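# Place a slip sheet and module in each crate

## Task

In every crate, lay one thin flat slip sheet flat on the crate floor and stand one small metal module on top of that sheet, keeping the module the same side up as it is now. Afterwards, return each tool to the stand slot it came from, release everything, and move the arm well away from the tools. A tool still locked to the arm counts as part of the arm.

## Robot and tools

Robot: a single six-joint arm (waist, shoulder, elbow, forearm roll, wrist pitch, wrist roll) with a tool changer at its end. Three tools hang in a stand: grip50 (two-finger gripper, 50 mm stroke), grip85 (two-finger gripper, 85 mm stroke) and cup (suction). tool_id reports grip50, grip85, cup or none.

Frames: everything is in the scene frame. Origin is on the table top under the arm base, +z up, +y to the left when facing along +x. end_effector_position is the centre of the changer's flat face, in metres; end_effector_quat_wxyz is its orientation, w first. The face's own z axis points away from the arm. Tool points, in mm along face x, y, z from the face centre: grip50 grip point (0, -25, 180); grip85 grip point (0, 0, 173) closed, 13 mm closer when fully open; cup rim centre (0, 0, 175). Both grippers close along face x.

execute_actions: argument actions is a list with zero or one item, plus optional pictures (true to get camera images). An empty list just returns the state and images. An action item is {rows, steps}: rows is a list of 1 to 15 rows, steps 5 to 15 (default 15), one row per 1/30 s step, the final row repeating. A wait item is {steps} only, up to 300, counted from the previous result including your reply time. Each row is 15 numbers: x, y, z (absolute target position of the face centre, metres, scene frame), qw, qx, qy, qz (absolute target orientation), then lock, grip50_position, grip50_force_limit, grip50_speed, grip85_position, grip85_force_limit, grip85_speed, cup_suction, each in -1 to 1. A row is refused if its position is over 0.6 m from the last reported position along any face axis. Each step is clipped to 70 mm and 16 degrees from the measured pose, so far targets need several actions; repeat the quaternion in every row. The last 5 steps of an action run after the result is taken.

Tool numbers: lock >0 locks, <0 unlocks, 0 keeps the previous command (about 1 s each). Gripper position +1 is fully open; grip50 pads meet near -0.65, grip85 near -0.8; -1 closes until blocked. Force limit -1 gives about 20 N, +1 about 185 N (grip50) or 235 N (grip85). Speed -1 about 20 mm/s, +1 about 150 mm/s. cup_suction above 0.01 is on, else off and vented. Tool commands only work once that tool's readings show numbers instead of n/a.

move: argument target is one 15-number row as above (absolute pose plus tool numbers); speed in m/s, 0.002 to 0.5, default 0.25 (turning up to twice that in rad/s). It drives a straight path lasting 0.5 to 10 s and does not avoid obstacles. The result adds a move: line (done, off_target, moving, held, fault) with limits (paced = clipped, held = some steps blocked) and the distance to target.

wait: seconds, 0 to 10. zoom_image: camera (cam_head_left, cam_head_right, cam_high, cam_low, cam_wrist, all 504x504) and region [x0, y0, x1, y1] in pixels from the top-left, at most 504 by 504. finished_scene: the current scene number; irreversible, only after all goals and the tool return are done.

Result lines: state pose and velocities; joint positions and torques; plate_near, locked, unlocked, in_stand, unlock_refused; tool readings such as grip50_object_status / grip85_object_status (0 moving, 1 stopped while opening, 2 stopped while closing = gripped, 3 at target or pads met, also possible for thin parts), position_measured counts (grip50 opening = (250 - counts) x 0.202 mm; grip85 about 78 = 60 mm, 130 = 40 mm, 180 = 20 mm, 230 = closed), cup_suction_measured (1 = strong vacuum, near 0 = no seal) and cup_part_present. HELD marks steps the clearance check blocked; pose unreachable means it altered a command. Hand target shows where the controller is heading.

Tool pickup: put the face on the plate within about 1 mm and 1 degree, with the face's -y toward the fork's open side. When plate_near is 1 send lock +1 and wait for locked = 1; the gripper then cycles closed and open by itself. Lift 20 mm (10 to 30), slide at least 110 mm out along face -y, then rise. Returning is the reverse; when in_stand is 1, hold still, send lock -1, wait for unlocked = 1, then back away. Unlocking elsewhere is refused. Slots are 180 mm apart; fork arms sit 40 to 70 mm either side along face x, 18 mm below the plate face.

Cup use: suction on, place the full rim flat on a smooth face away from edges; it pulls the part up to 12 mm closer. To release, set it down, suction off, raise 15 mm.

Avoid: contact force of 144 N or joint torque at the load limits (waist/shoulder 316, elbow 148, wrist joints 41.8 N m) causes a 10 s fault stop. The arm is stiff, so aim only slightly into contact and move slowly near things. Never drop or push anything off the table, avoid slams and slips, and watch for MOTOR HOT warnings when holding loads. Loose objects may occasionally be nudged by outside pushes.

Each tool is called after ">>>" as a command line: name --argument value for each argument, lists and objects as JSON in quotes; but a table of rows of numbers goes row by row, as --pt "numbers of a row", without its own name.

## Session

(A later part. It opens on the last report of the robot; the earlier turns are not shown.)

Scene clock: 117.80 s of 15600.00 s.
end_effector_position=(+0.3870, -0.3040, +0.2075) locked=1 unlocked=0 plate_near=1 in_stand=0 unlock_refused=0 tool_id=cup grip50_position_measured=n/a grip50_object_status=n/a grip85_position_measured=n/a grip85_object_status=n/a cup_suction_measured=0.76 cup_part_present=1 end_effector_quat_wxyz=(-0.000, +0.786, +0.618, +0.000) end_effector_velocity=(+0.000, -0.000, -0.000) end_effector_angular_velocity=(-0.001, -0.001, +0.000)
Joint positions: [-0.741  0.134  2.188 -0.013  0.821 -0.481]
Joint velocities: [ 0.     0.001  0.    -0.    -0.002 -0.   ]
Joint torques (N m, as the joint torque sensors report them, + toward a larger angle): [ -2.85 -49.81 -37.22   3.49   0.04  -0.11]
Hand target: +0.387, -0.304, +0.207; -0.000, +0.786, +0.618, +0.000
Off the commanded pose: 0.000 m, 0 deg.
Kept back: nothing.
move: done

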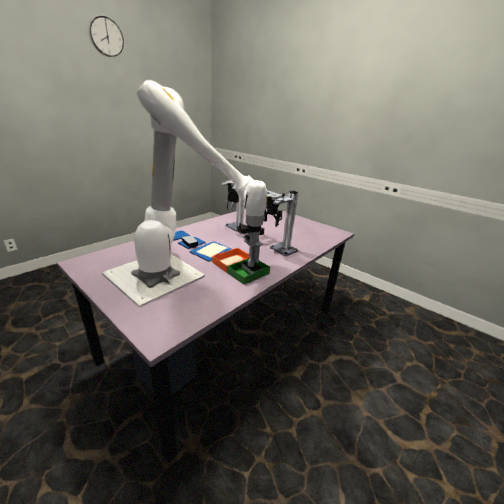

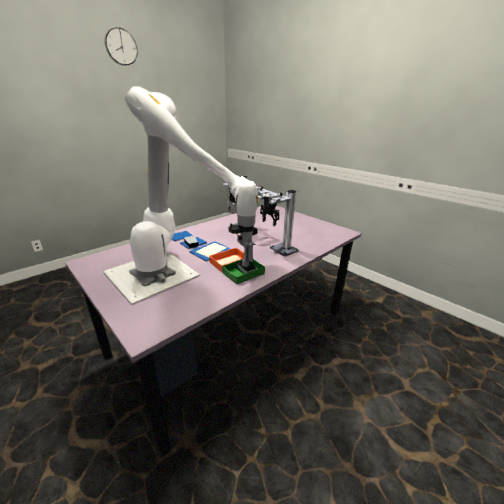

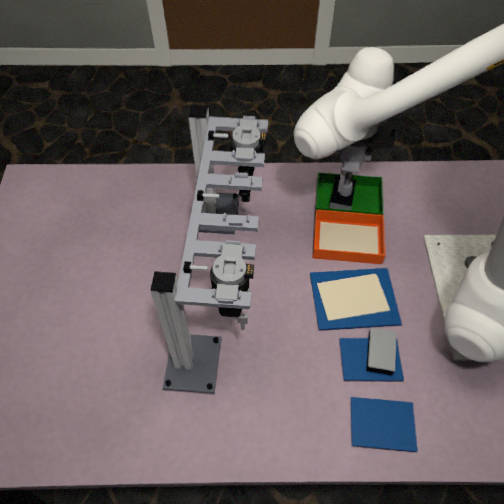

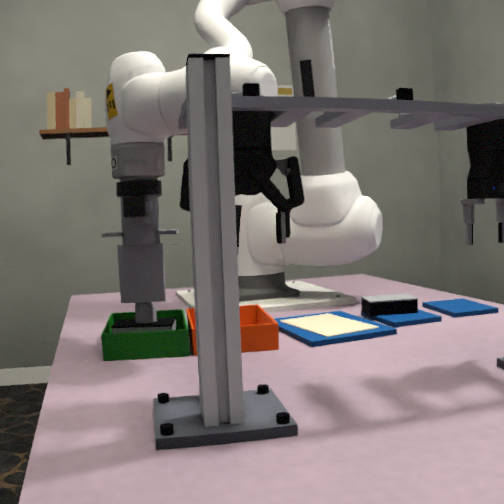

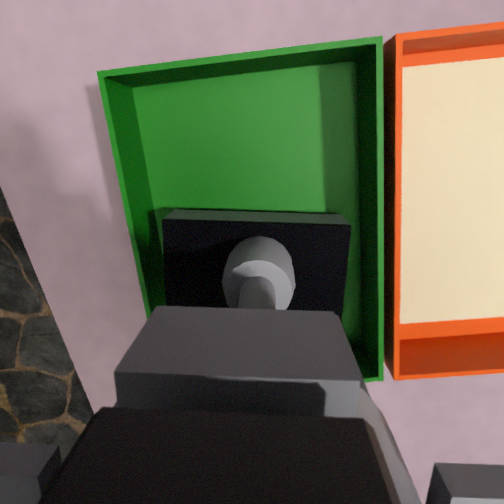

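>>> move --target '[0.387,-0.304,0.265,0,0.7864,0.6177,0,0,1,0,0,1,0,0,1]' --speed 0.1

>>> move --target '[0.384,-0.158,0.262,0,0.7472,0.6646,0,0,1,0,0,1,0,0,1]' --speed 0.2

Scene clock: 119.20 s of 15600.00 s.
end_effector_position=(+0.3870, -0.3041, +0.2650) locked=1 unlocked=0 plate_near=1 in_stand=0 unlock_refused=0 tool_id=cup grip50_position_measured=n/a grip50_object_status=n/a grip85_position_measured=n/a grip85_object_status=n/a cup_suction_measured=0.99 cup_part_present=1 end_effector_quat_wxyz=(-0.000, +0.786, +0.618, -0.000) end_effector_velocity=(+0.000, -0.000, -0.000) end_effector_angular_velocity=(+0.000, +0.000, +0.000)
Joint positions: [-0.74   0.063  2.135 -0.012  0.945 -0.481]
Joint velocities: [ 0.     0.001 -0.001 -0.     0.    -0.   ]
Joint torques (N m, as the joint torque sensors report them, + toward a larger angle): [ -3.35 -46.88 -40.44   3.77   0.08  -0.03]
Hand target: +0.387, -0.304, +0.265; +0.000, +0.786, +0.618, -0.000
Off the commanded pose: 0.000 m, 0 deg.
Kept back: nothing.
move: done

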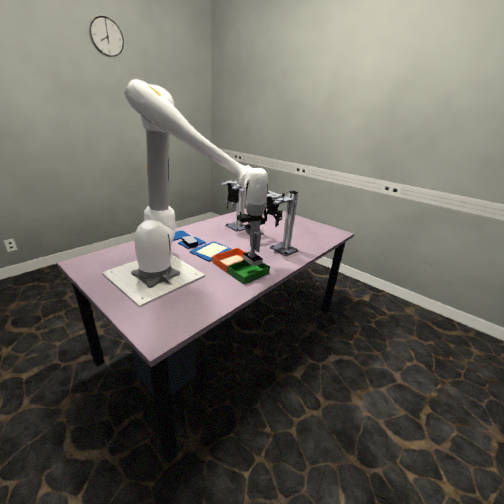

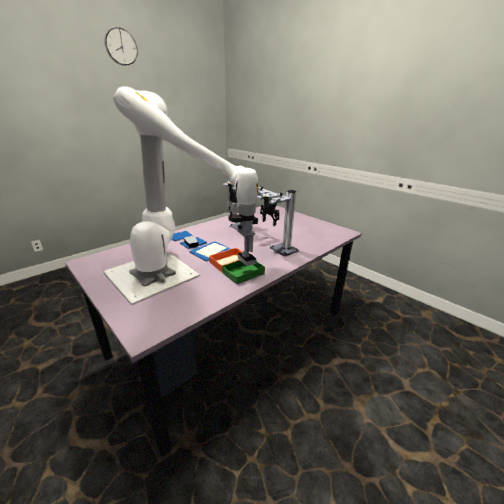

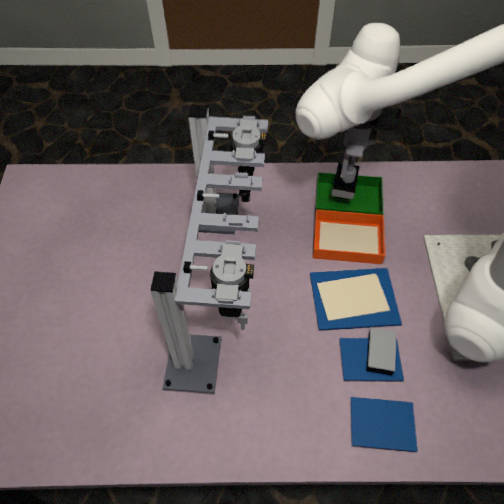

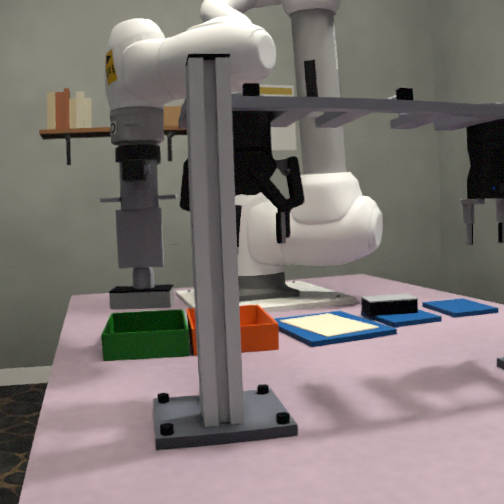

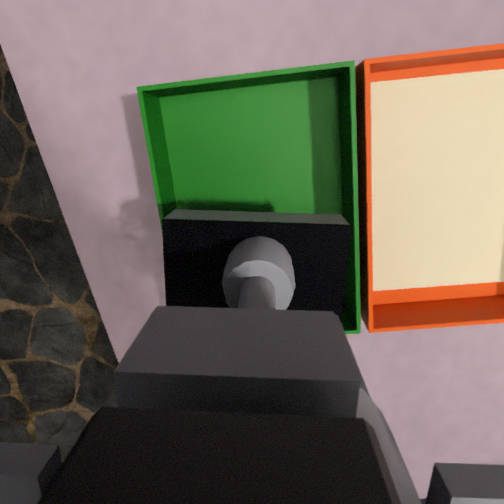

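Scene clock: 120.37 s of 15600.00 s.
end_effector_position=(+0.3843, -0.1579, +0.2621) locked=1 unlocked=0 plate_near=1 in_stand=0 unlock_refused=0 tool_id=cup grip50_position_measured=n/a grip50_object_status=n/a grip85_position_measured=n/a grip85_object_status=n/a cup_suction_measured=0.99 cup_part_present=1 end_effector_quat_wxyz=(+0.000, +0.747, +0.665, +0.000) end_effector_velocity=(-0.000, +0.001, +0.000) end_effector_angular_velocity=(-0.000, +0.000, +0.001)
Joint positions: [-0.476 -0.054  2.262 -0.011  0.938 -0.34 ]
Joint velocities: [ 0.002 -0.001  0.    -0.001  0.001  0.001]
Joint torques (N m, as the joint torque sensors report them, + toward a larger angle): [ -2.89 -32.71 -40.38   3.75  -0.08  -0.38]
Hand target: +0.384, -0.158, +0.262; +0.000, +0.747, +0.665, +0.000
Off the commanded pose: 0.000 m, 0 deg.
Kept back: nothing.
move: done

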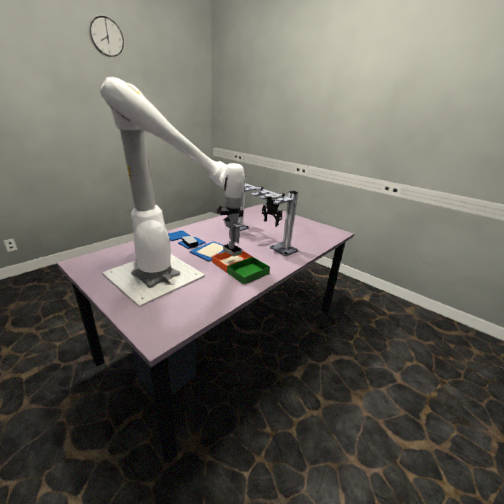

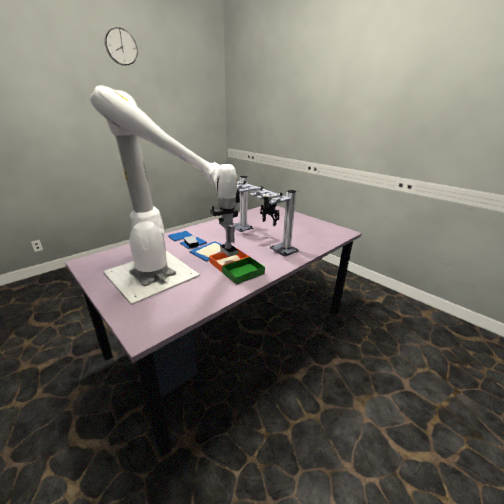

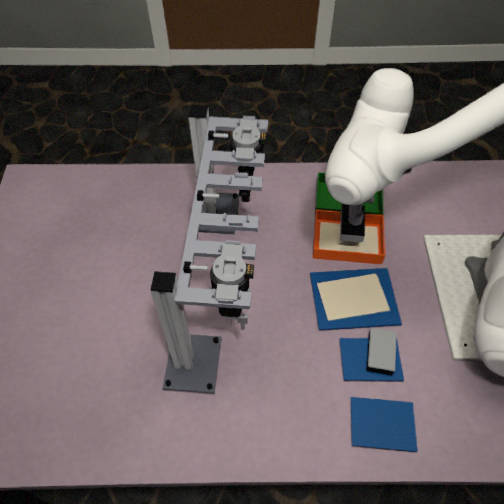

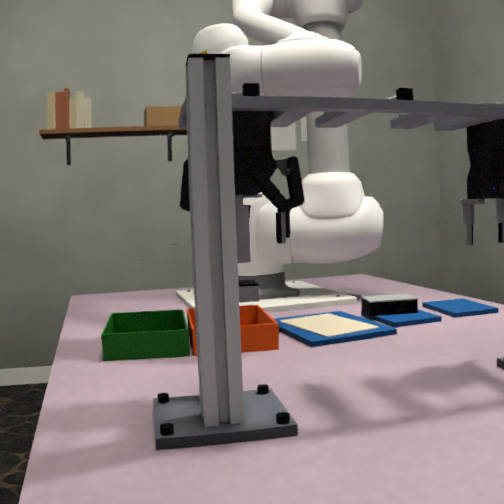

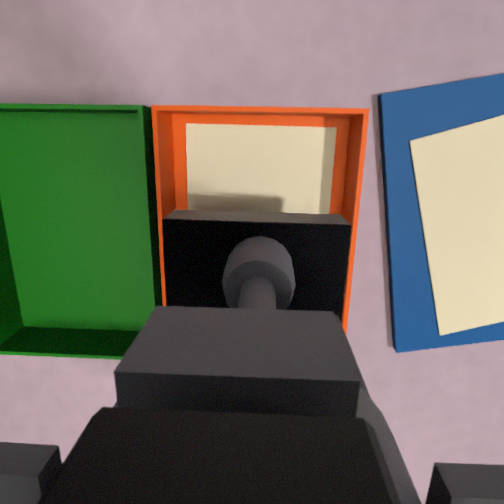

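>>> move --target '[0.384,-0.158,0.215,0,0.7472,0.6646,0,0,1,0,0,1,0,0,1]' --speed 0.08

>>> zoom_image --camera "cam_wrist" --region '[100,60,420,320]'

Scene clock: 121.70 s of 15600.00 s.
end_effector_position=(+0.3840, -0.1580, +0.2150) locked=1 unlocked=0 plate_near=1 in_stand=0 unlock_refused=0 tool_id=cup grip50_position_measured=n/a grip50_object_status=n/a grip85_position_measured=n/a grip85_object_status=n/a cup_suction_measured=0.99 cup_part_present=1 end_effector_quat_wxyz=(-0.000, +0.747, +0.665, +0.000) end_effector_velocity=(+0.000, +0.000, +0.000) end_effector_angular_velocity=(-0.001, -0.003, +0.000)
Joint positions: [-0.478  0.009  2.31  -0.012  0.826 -0.34 ]
Joint velocities: [ 0.    -0.001  0.    -0.    -0.002  0.   ]
Joint torques (N m, as the joint torque sensors report them, + toward a larger angle): [ -2.98 -36.79 -37.17   3.48  -0.09  -0.11]
Hand target: +0.384, -0.158, +0.215; -0.000, +0.747, +0.665, +0.000
Off the commanded pose: 0.000 m, 0 deg.
Kept back: nothing.
move: done

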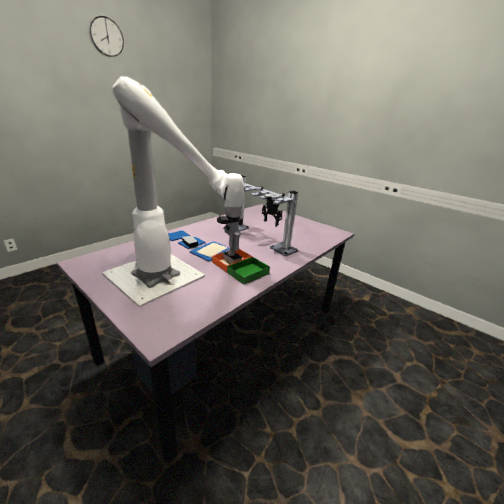

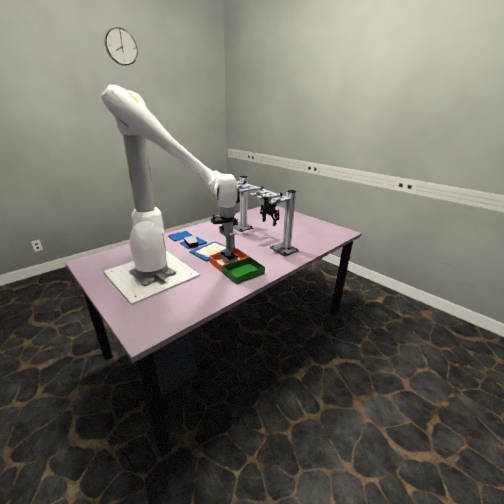

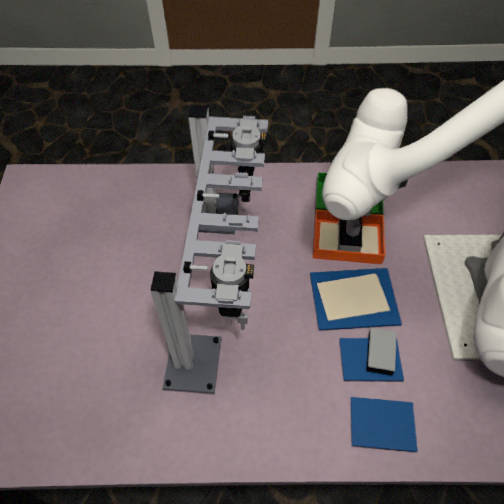

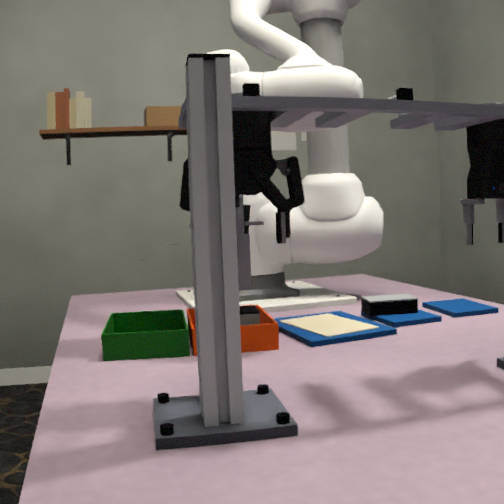

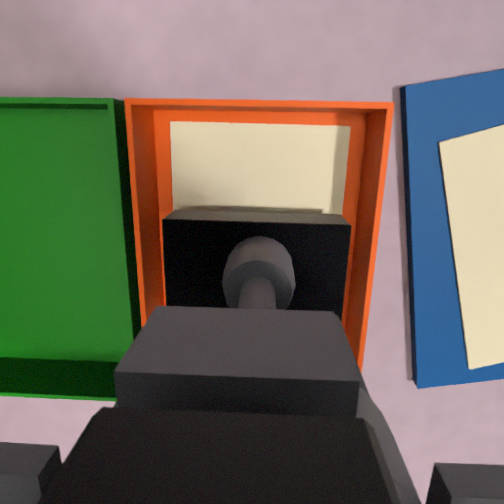

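Region (100, 60, 420, 320) of cam_wrist's 504x504 image, scaled by 1.575, with more detail than that image has; it fills the top 410 rows of this view, and the rest is white.

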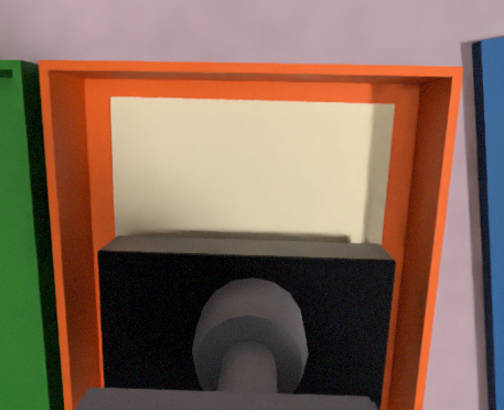

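>>> move --target '[0.384,-0.158,0.1998,0,0.7472,0.6646,0,0,1,0,0,1,0,0,1]' --speed 0.03

Scene clock: 122.70 s of 15600.00 s.
end_effector_position=(+0.3840, -0.1580, +0.1998) locked=1 unlocked=0 plate_near=1 in_stand=0 unlock_refused=0 tool_id=cup grip50_position_measured=n/a grip50_object_status=n/a grip85_position_measured=n/a grip85_object_status=n/a cup_suction_measured=0.99 cup_part_present=1 end_effector_quat_wxyz=(-0.000, +0.747, +0.665, +0.000) end_effector_velocity=(-0.000, +0.000, +0.000) end_effector_angular_velocity=(-0.001, -0.003, +0.000)
Joint positions: [-0.478  0.032  2.324 -0.013  0.789 -0.34 ]
Joint velocities: [ 0.    -0.001  0.001  0.    -0.002 -0.   ]
Joint torques (N m, as the joint torque sensors report them, + toward a larger angle): [ -2.72 -37.58 -36.26   3.34  -0.12  -0.03]
Hand target: +0.384, -0.158, +0.200; -0.000, +0.747, +0.665, +0.000
Off the commanded pose: 0.000 m, 0 deg.
Kept back: nothing.
move: done

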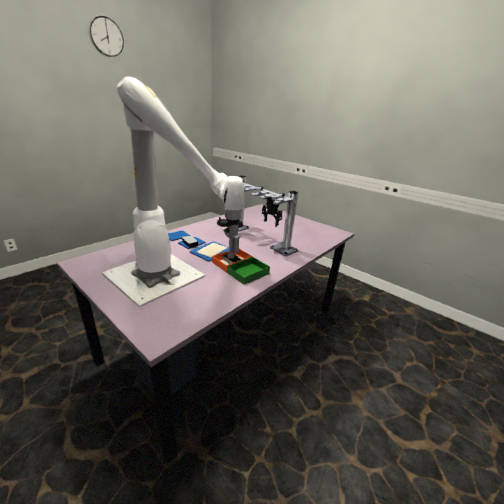

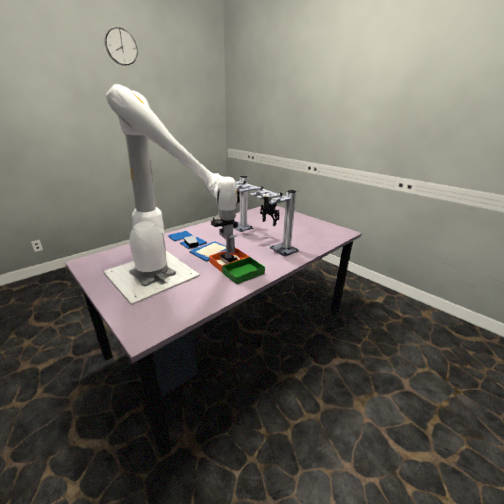

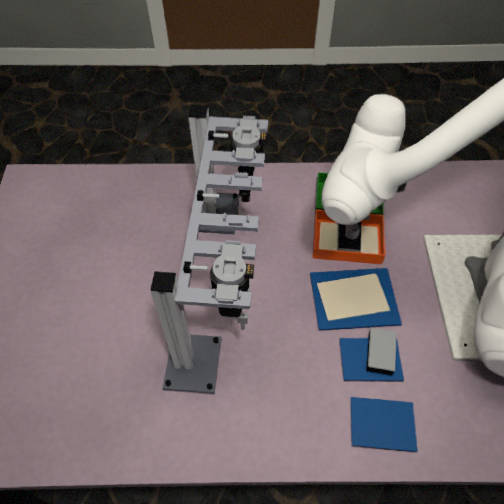

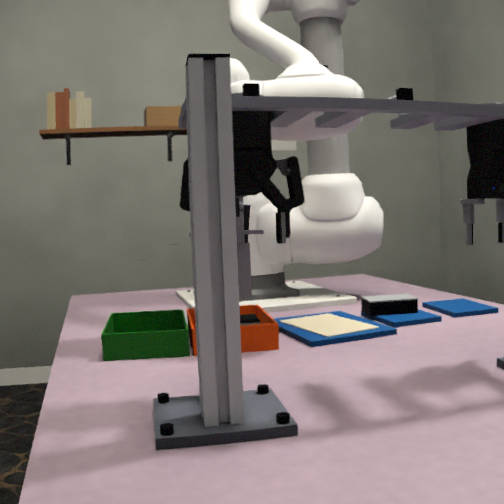

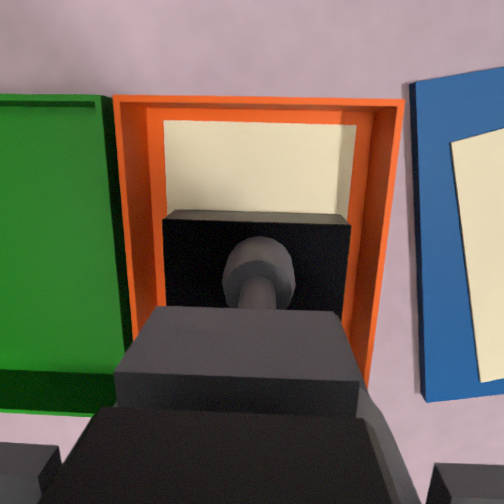

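>>> execute_actions --actions '[{"rows":[[0.384,-0.158,0.199,0,0.7472,0.6646,0,0,1,0,0,1,0,0,1],[0.384,-0.158,0.199,0,0.7472,0.6646,0,0,1,0,0,1,0,0,1],[0.384,-0.158,0.199,0,0.7472,0.6646,0,0,1,0,0,1,0,0,1],[0.384,-0.158,0.199,0,0.7472,0.6646,0,0,1,0,0,1,0,0,1],[0.384,-0.158,0.199,0,0.7472,0.6646,0,0,1,0,0,1,0,0,1],[0.384,-0.158,0.199,0,0.7472,0.6646,0,0,1,0,0,1,0,0,0]],"steps":12}]'

>>> move --target '[0.384,-0.158,0.25,0,0.7472,0.6646,0,0,1,0,0,1,0,0,0]' --speed 0.12

Scene clock: 123.20 s of 15600.00 s.
end_effector_position=(+0.3840, -0.1580, +0.1990) locked=1 unlocked=0 plate_near=1 in_stand=0 unlock_refused=0 tool_id=cup grip50_position_measured=n/a grip50_object_status=n/a grip85_position_measured=n/a grip85_object_status=n/a cup_suction_measured=0.05 cup_part_present=0 end_effector_quat_wxyz=(-0.000, +0.747, +0.665, -0.000) end_effector_velocity=(+0.000, -0.000, +0.000) end_effector_angular_velocity=(-0.001, -0.001, -0.000)
Joint positions: [-0.478  0.034  2.324 -0.013  0.787 -0.34 ]
Joint velocities: [ 0.    -0.    -0.    -0.    -0.001  0.   ]
Joint torques (N m, as the joint torque sensors report them, + toward a larger angle): [ -2.74 -35.54 -36.21   3.4   -0.15   0.  ]
Steps of this call (steps 1 to 8: nothing new was sent; steps 9 to 15: the first 7 steps of this action). Readings (end_effector_position | what the end effector reports):
9: (+0.3840, -0.1580, +0.1998) | locked=1 unlocked=0 plate_near=1 in_stand=0 unlock_refused=0 tool_id=cup grip50_position_measured=n/a grip50_object_status=n/a grip85_position_measured=n/a grip85_object_status=n/a cup_suction_measured=0.99 cup_part_present=1
10: (+0.3840, -0.1580, +0.1995) | locked=1 unlocked=0 plate_near=1 in_stand=0 unlock_refused=0 tool_id=cup grip50_position_measured=n/a grip50_object_status=n/a grip85_position_measured=n/a grip85_object_status=n/a cup_suction_measured=0.99 cup_part_present=1
12: (+0.3840, -0.1580, +0.1991) | locked=1 unlocked=0 plate_near=1 in_stand=0 unlock_refused=0 tool_id=cup grip50_position_measured=n/a grip50_object_status=n/a grip85_position_measured=n/a grip85_object_status=n/a cup_suction_measured=0.99 cup_part_present=1
15: the state above

Scene clock: 124.23 s of 15600.00 s.
end_effector_position=(+0.3840, -0.1580, +0.2500) locked=1 unlocked=0 plate_near=1 in_stand=0 unlock_refused=0 tool_id=cup grip50_position_measured=n/a grip50_object_status=n/a grip85_position_measured=n/a grip85_object_status=n/a cup_suction_measured=0.00 cup_part_present=0 end_effector_quat_wxyz=(+0.000, +0.747, +0.665, -0.000) end_effector_velocity=(-0.000, +0.000, +0.001) end_effector_angular_velocity=(+0.000, +0.000, -0.001)
Joint positions: [-0.477 -0.039  2.275 -0.012  0.91  -0.34 ]
Joint velocities: [-0.    -0.001 -0.001  0.     0.003  0.001]
Joint torques (N m, as the joint torque sensors report them, + toward a larger angle): [ -3.26 -32.54 -39.13   3.67   0.08   0.07]
Hand target: +0.384, -0.158, +0.250; +0.000, +0.747, +0.665, -0.000
Off your previous action's commanded pose: 0.000 m, 0 deg at its last step (step 5 of this call).
Off the commanded pose: 0.000 m, 0 deg.
Kept back: nothing.
move: done

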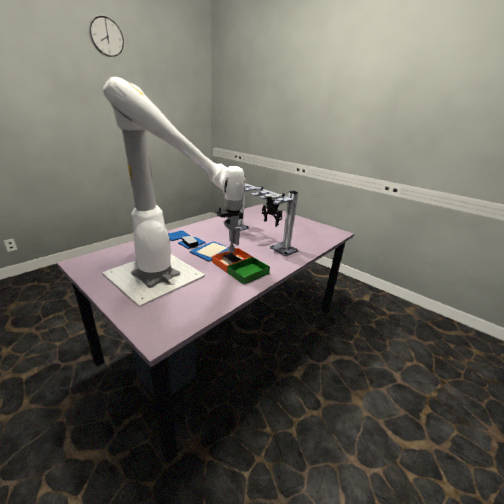

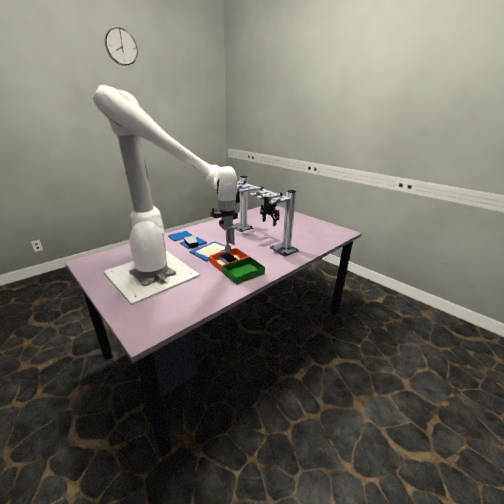

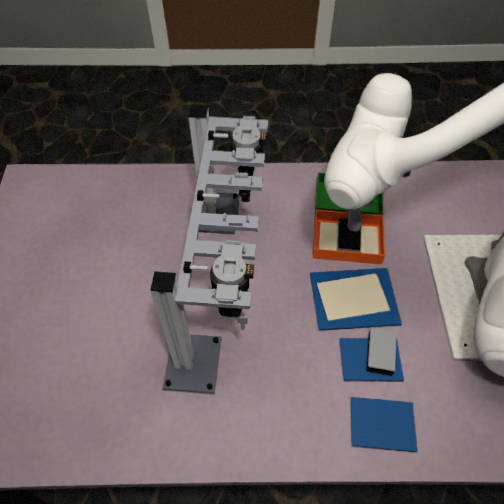

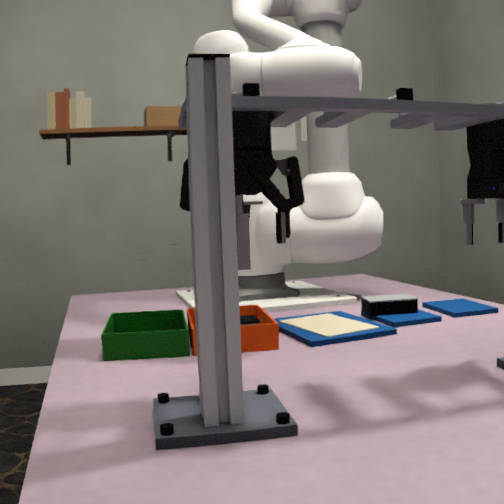

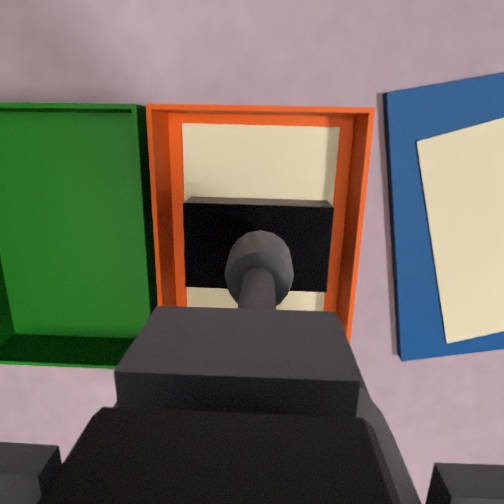

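>>> move --target '[0.391,0.023,0.22,0,0.6435,0.7655,0,0,1,0,0,1,0,0,0]' --speed 0.25

Scene clock: 125.70 s of 15600.00 s.
end_effector_position=(+0.3913, +0.0232, +0.2200) locked=1 unlocked=0 plate_near=1 in_stand=0 unlock_refused=0 tool_id=cup grip50_position_measured=n/a grip50_object_status=n/a grip85_position_measured=n/a grip85_object_status=n/a cup_suction_measured=0.00 cup_part_present=0 end_effector_quat_wxyz=(+0.000, +0.643, +0.765, +0.000) end_effector_velocity=(+0.000, +0.001, +0.000) end_effector_angular_velocity=(-0.000, -0.003, +0.001)
Joint positions: [-0.035 -0.032  2.341 -0.009  0.839 -0.189]
Joint velocities: [ 0.002 -0.    -0.    -0.    -0.002  0.001]
Joint torques (N m, as the joint torque sensors report them, + toward a larger angle): [ -1.8  -30.51 -36.65   3.52  -0.06   0.11]
Hand target: +0.391, +0.023, +0.220; +0.000, +0.643, +0.765, +0.000
Off the commanded pose: 0.000 m, 0 deg.
Kept back: nothing.
move: done

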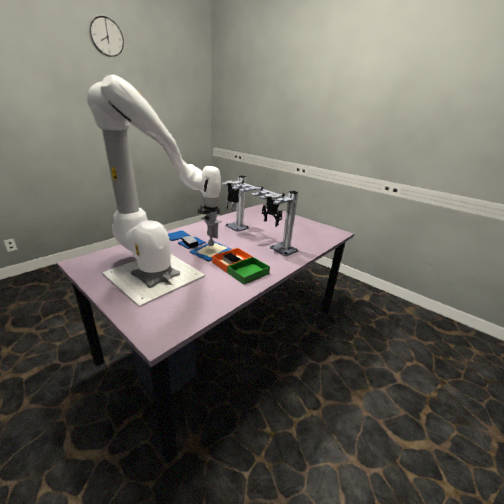

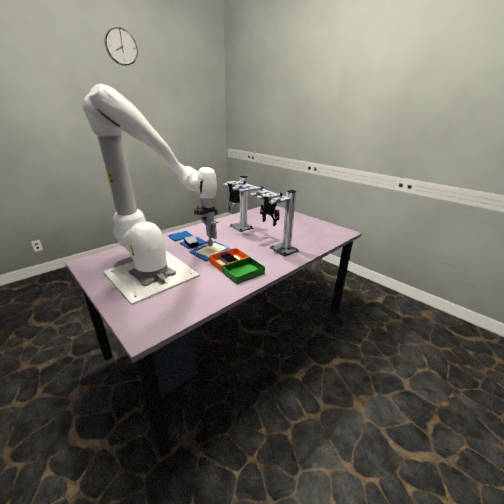

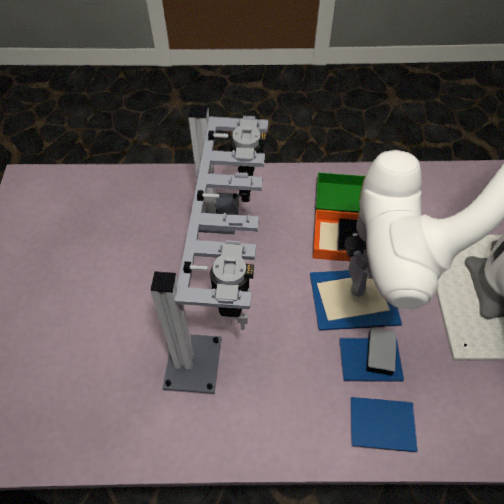

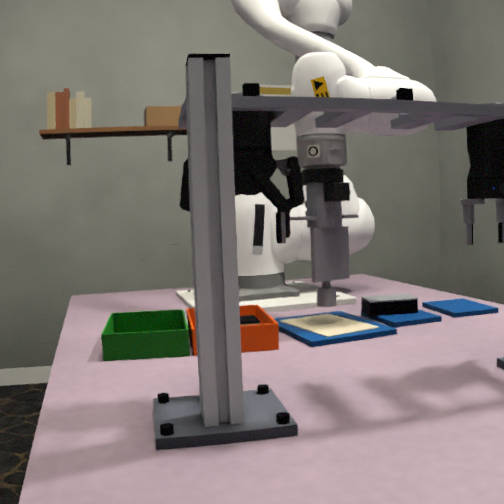

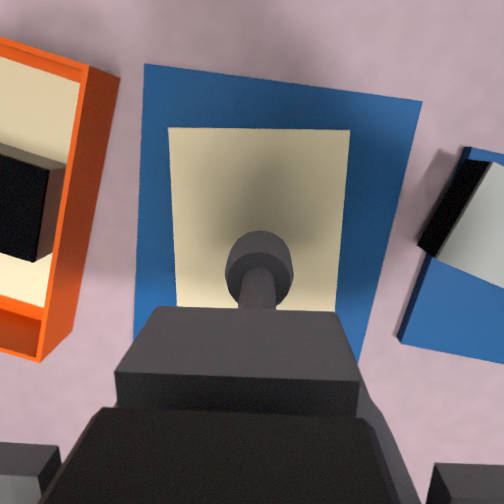

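>>> zoom_image --camera "cam_low" --region '[290,300,390,345]'

>>> move --target '[0.391,0.023,0.186,0,0.6435,0.7655,0,0,1,0,0,1,0,0,1]' --speed 0.05

Region (290, 300, 390, 345) of cam_low's 504x504 image, scaled by 5.040, with more detail than that image has; it fills the top 227 rows of this view, and the rest is white.

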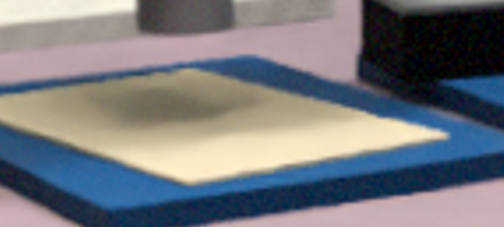

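Scene clock: 126.93 s of 15600.00 s.
end_effector_position=(+0.3910, +0.0230, +0.1860) locked=1 unlocked=0 plate_near=1 in_stand=0 unlock_refused=0 tool_id=cup grip50_position_measured=n/a grip50_object_status=n/a grip85_position_measured=n/a grip85_object_status=n/a cup_suction_measured=0.75 cup_part_present=1 end_effector_quat_wxyz=(-0.000, +0.643, +0.765, +0.000) end_effector_velocity=(+0.000, +0.000, -0.000) end_effector_angular_velocity=(-0.000, -0.001, -0.000)
Joint positions: [-0.036  0.021  2.374 -0.009  0.754 -0.189]
Joint velocities: [ 0.     0.     0.    -0.    -0.002  0.   ]
Joint torques (N m, as the joint torque sensors report them, + toward a larger angle): [ -3.14 -35.09 -33.94   3.2   -0.11  -0.02]
Hand target: +0.391, +0.023, +0.186; -0.000, +0.643, +0.765, +0.000
Off the commanded pose: 0.000 m, 0 deg.
Kept back: nothing.
move: done

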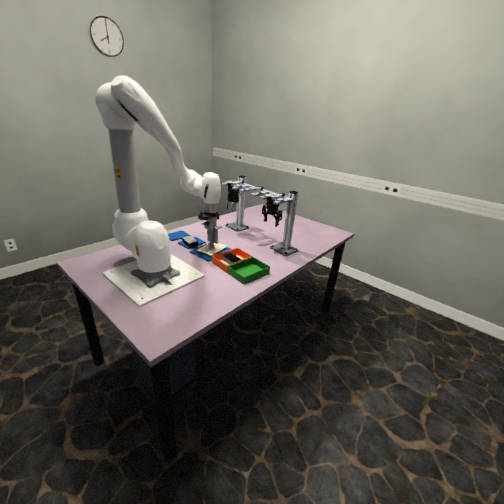

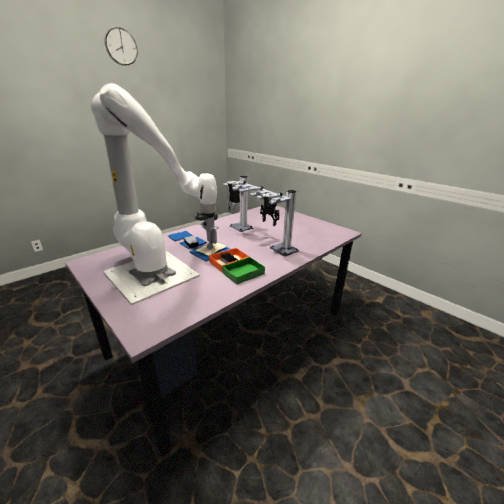

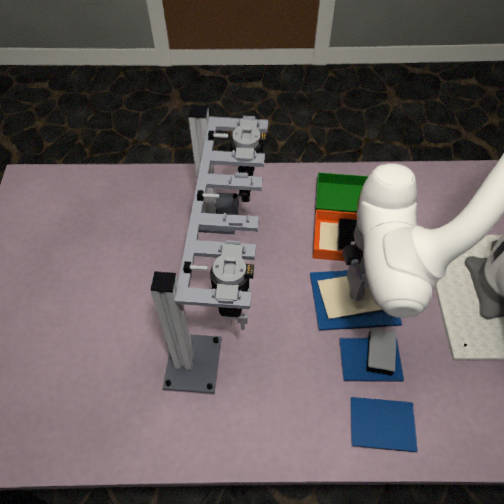

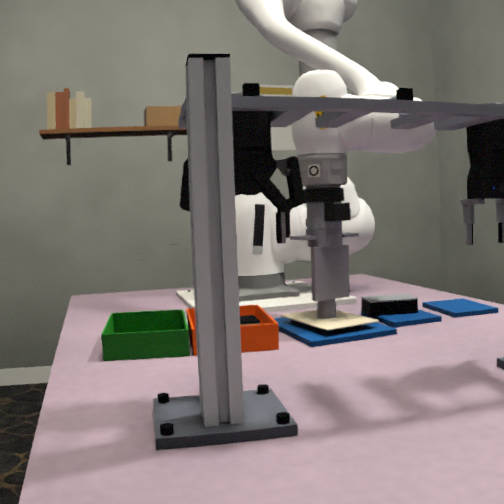

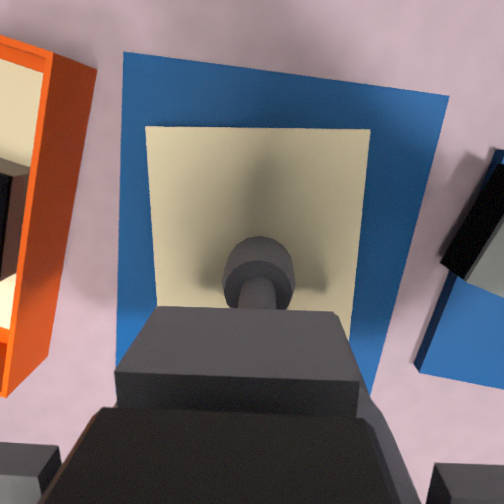

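>>> move --target '[0.39,0.015,0.255,0,0.66,0.7513,0,0,1,0,0,1,0,0,1]' --speed 0.1

>>> move --target '[0.364,-0.302,0.25,0,0.7501,0.6613,0,0,1,0,0,1,0,0,1]' --speed 0.2

Scene clock: 128.50 s of 15600.00 s.
end_effector_position=(+0.3901, +0.0150, +0.2550) locked=1 unlocked=0 plate_near=1 in_stand=0 unlock_refused=0 tool_id=cup grip50_position_measured=n/a grip50_object_status=n/a grip85_position_measured=n/a grip85_object_status=n/a cup_suction_measured=0.88 cup_part_present=1 end_effector_quat_wxyz=(+0.000, +0.660, +0.751, -0.000) end_effector_velocity=(+0.000, -0.000, +0.001) end_effector_angular_velocity=(+0.000, -0.000, -0.000)
Joint positions: [-0.055 -0.084  2.307 -0.009  0.926 -0.166]
Joint velocities: [-0.    -0.001 -0.001  0.     0.001  0.   ]
Joint torques (N m, as the joint torque sensors report them, + toward a larger angle): [ -3.4  -27.9  -39.5    3.81   0.04  -0.03]
Hand target: +0.390, +0.015, +0.255; +0.000, +0.660, +0.751, -0.000
Off the commanded pose: 0.000 m, 0 deg.
Kept back: nothing.
move: done

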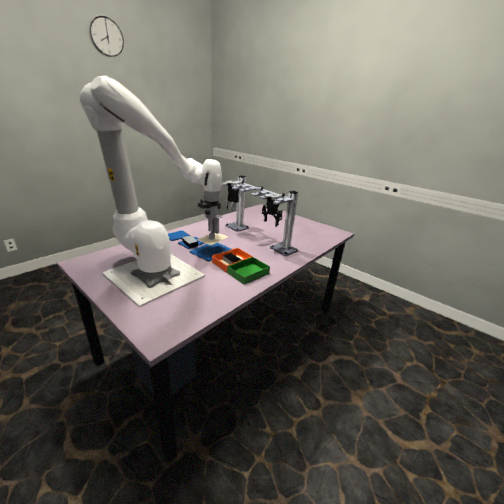

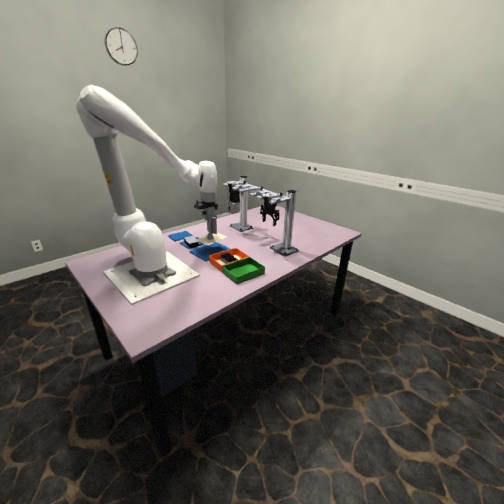

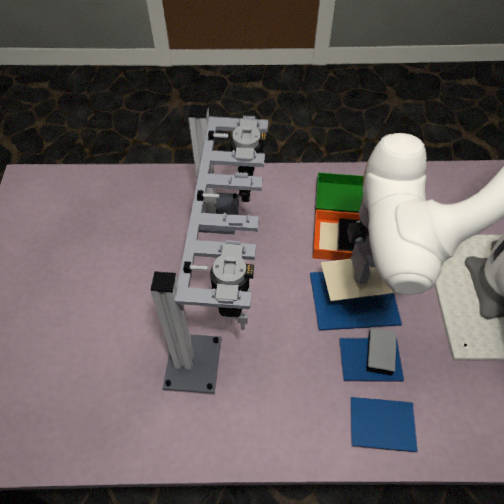

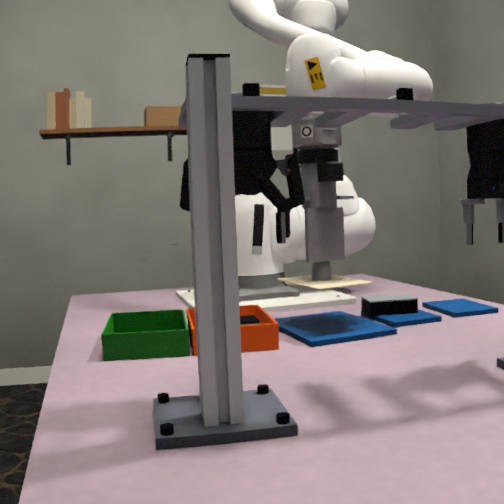

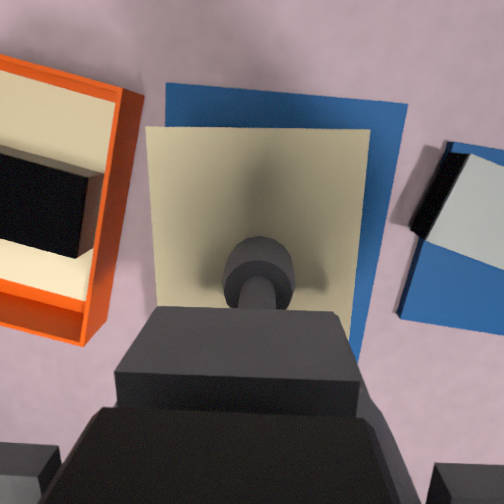

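Scene clock: 130.53 s of 15600.00 s.
end_effector_position=(+0.3633, -0.3023, +0.2499) locked=1 unlocked=0 plate_near=1 in_stand=0 unlock_refused=0 tool_id=cup grip50_position_measured=n/a grip50_object_status=n/a grip85_position_measured=n/a grip85_object_status=n/a cup_suction_measured=0.88 cup_part_present=1 end_effector_quat_wxyz=(-0.000, +0.750, +0.661, -0.000) end_effector_velocity=(-0.000, -0.000, +0.000) end_effector_angular_velocity=(+0.001, +0.001, -0.001)
Joint positions: [-0.771  0.05   2.182 -0.013  0.91  -0.625]
Joint velocities: [-0.001  0.001 -0.001  0.001  0.002 -0.001]
Joint torques (N m, as the joint torque sensors report them, + toward a larger angle): [ -2.98 -43.96 -38.99   3.72   0.01  -0.05]
Hand target: +0.363, -0.302, +0.250; -0.000, +0.750, +0.661, -0.000
Off the commanded pose: 0.001 m, 0 deg.
Kept back: nothing.
move: done

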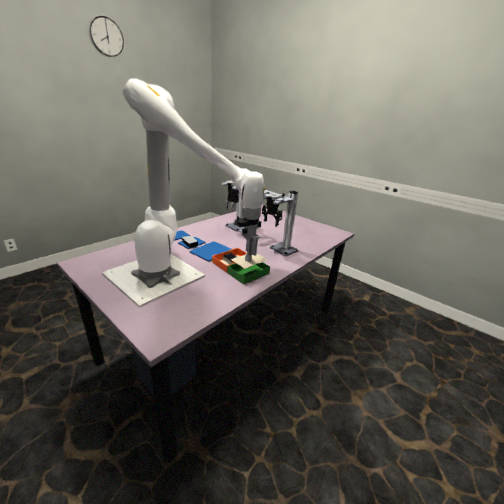

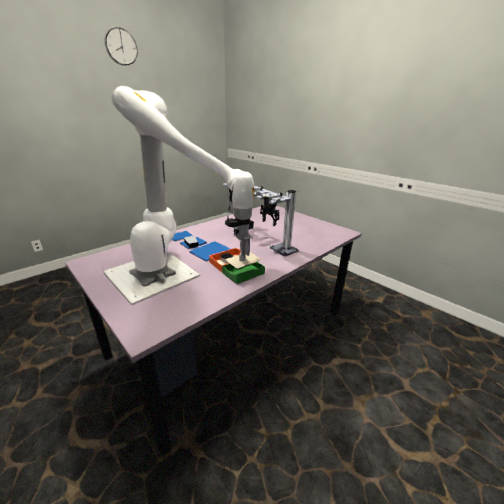

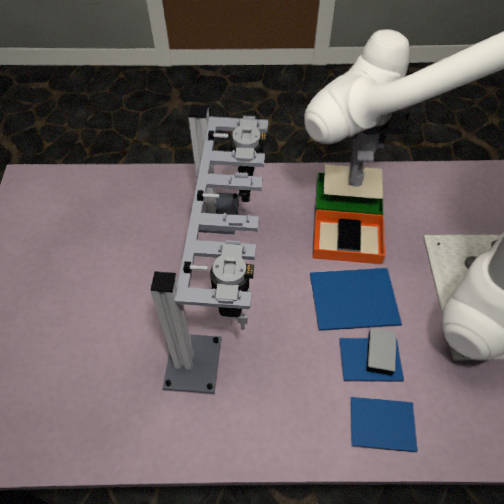

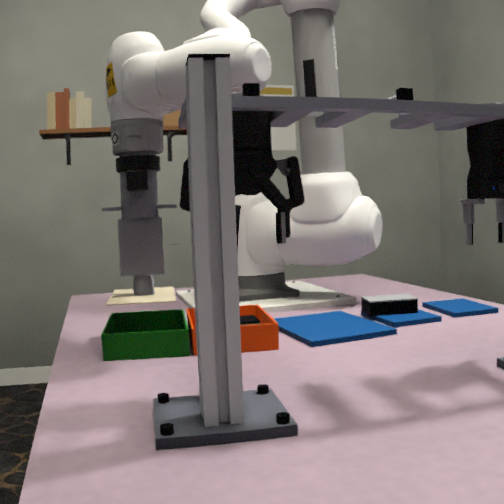

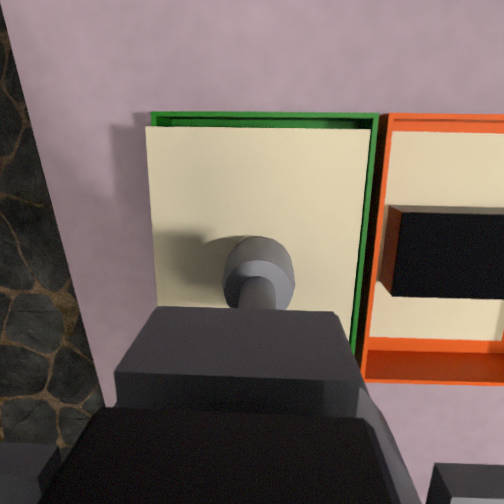

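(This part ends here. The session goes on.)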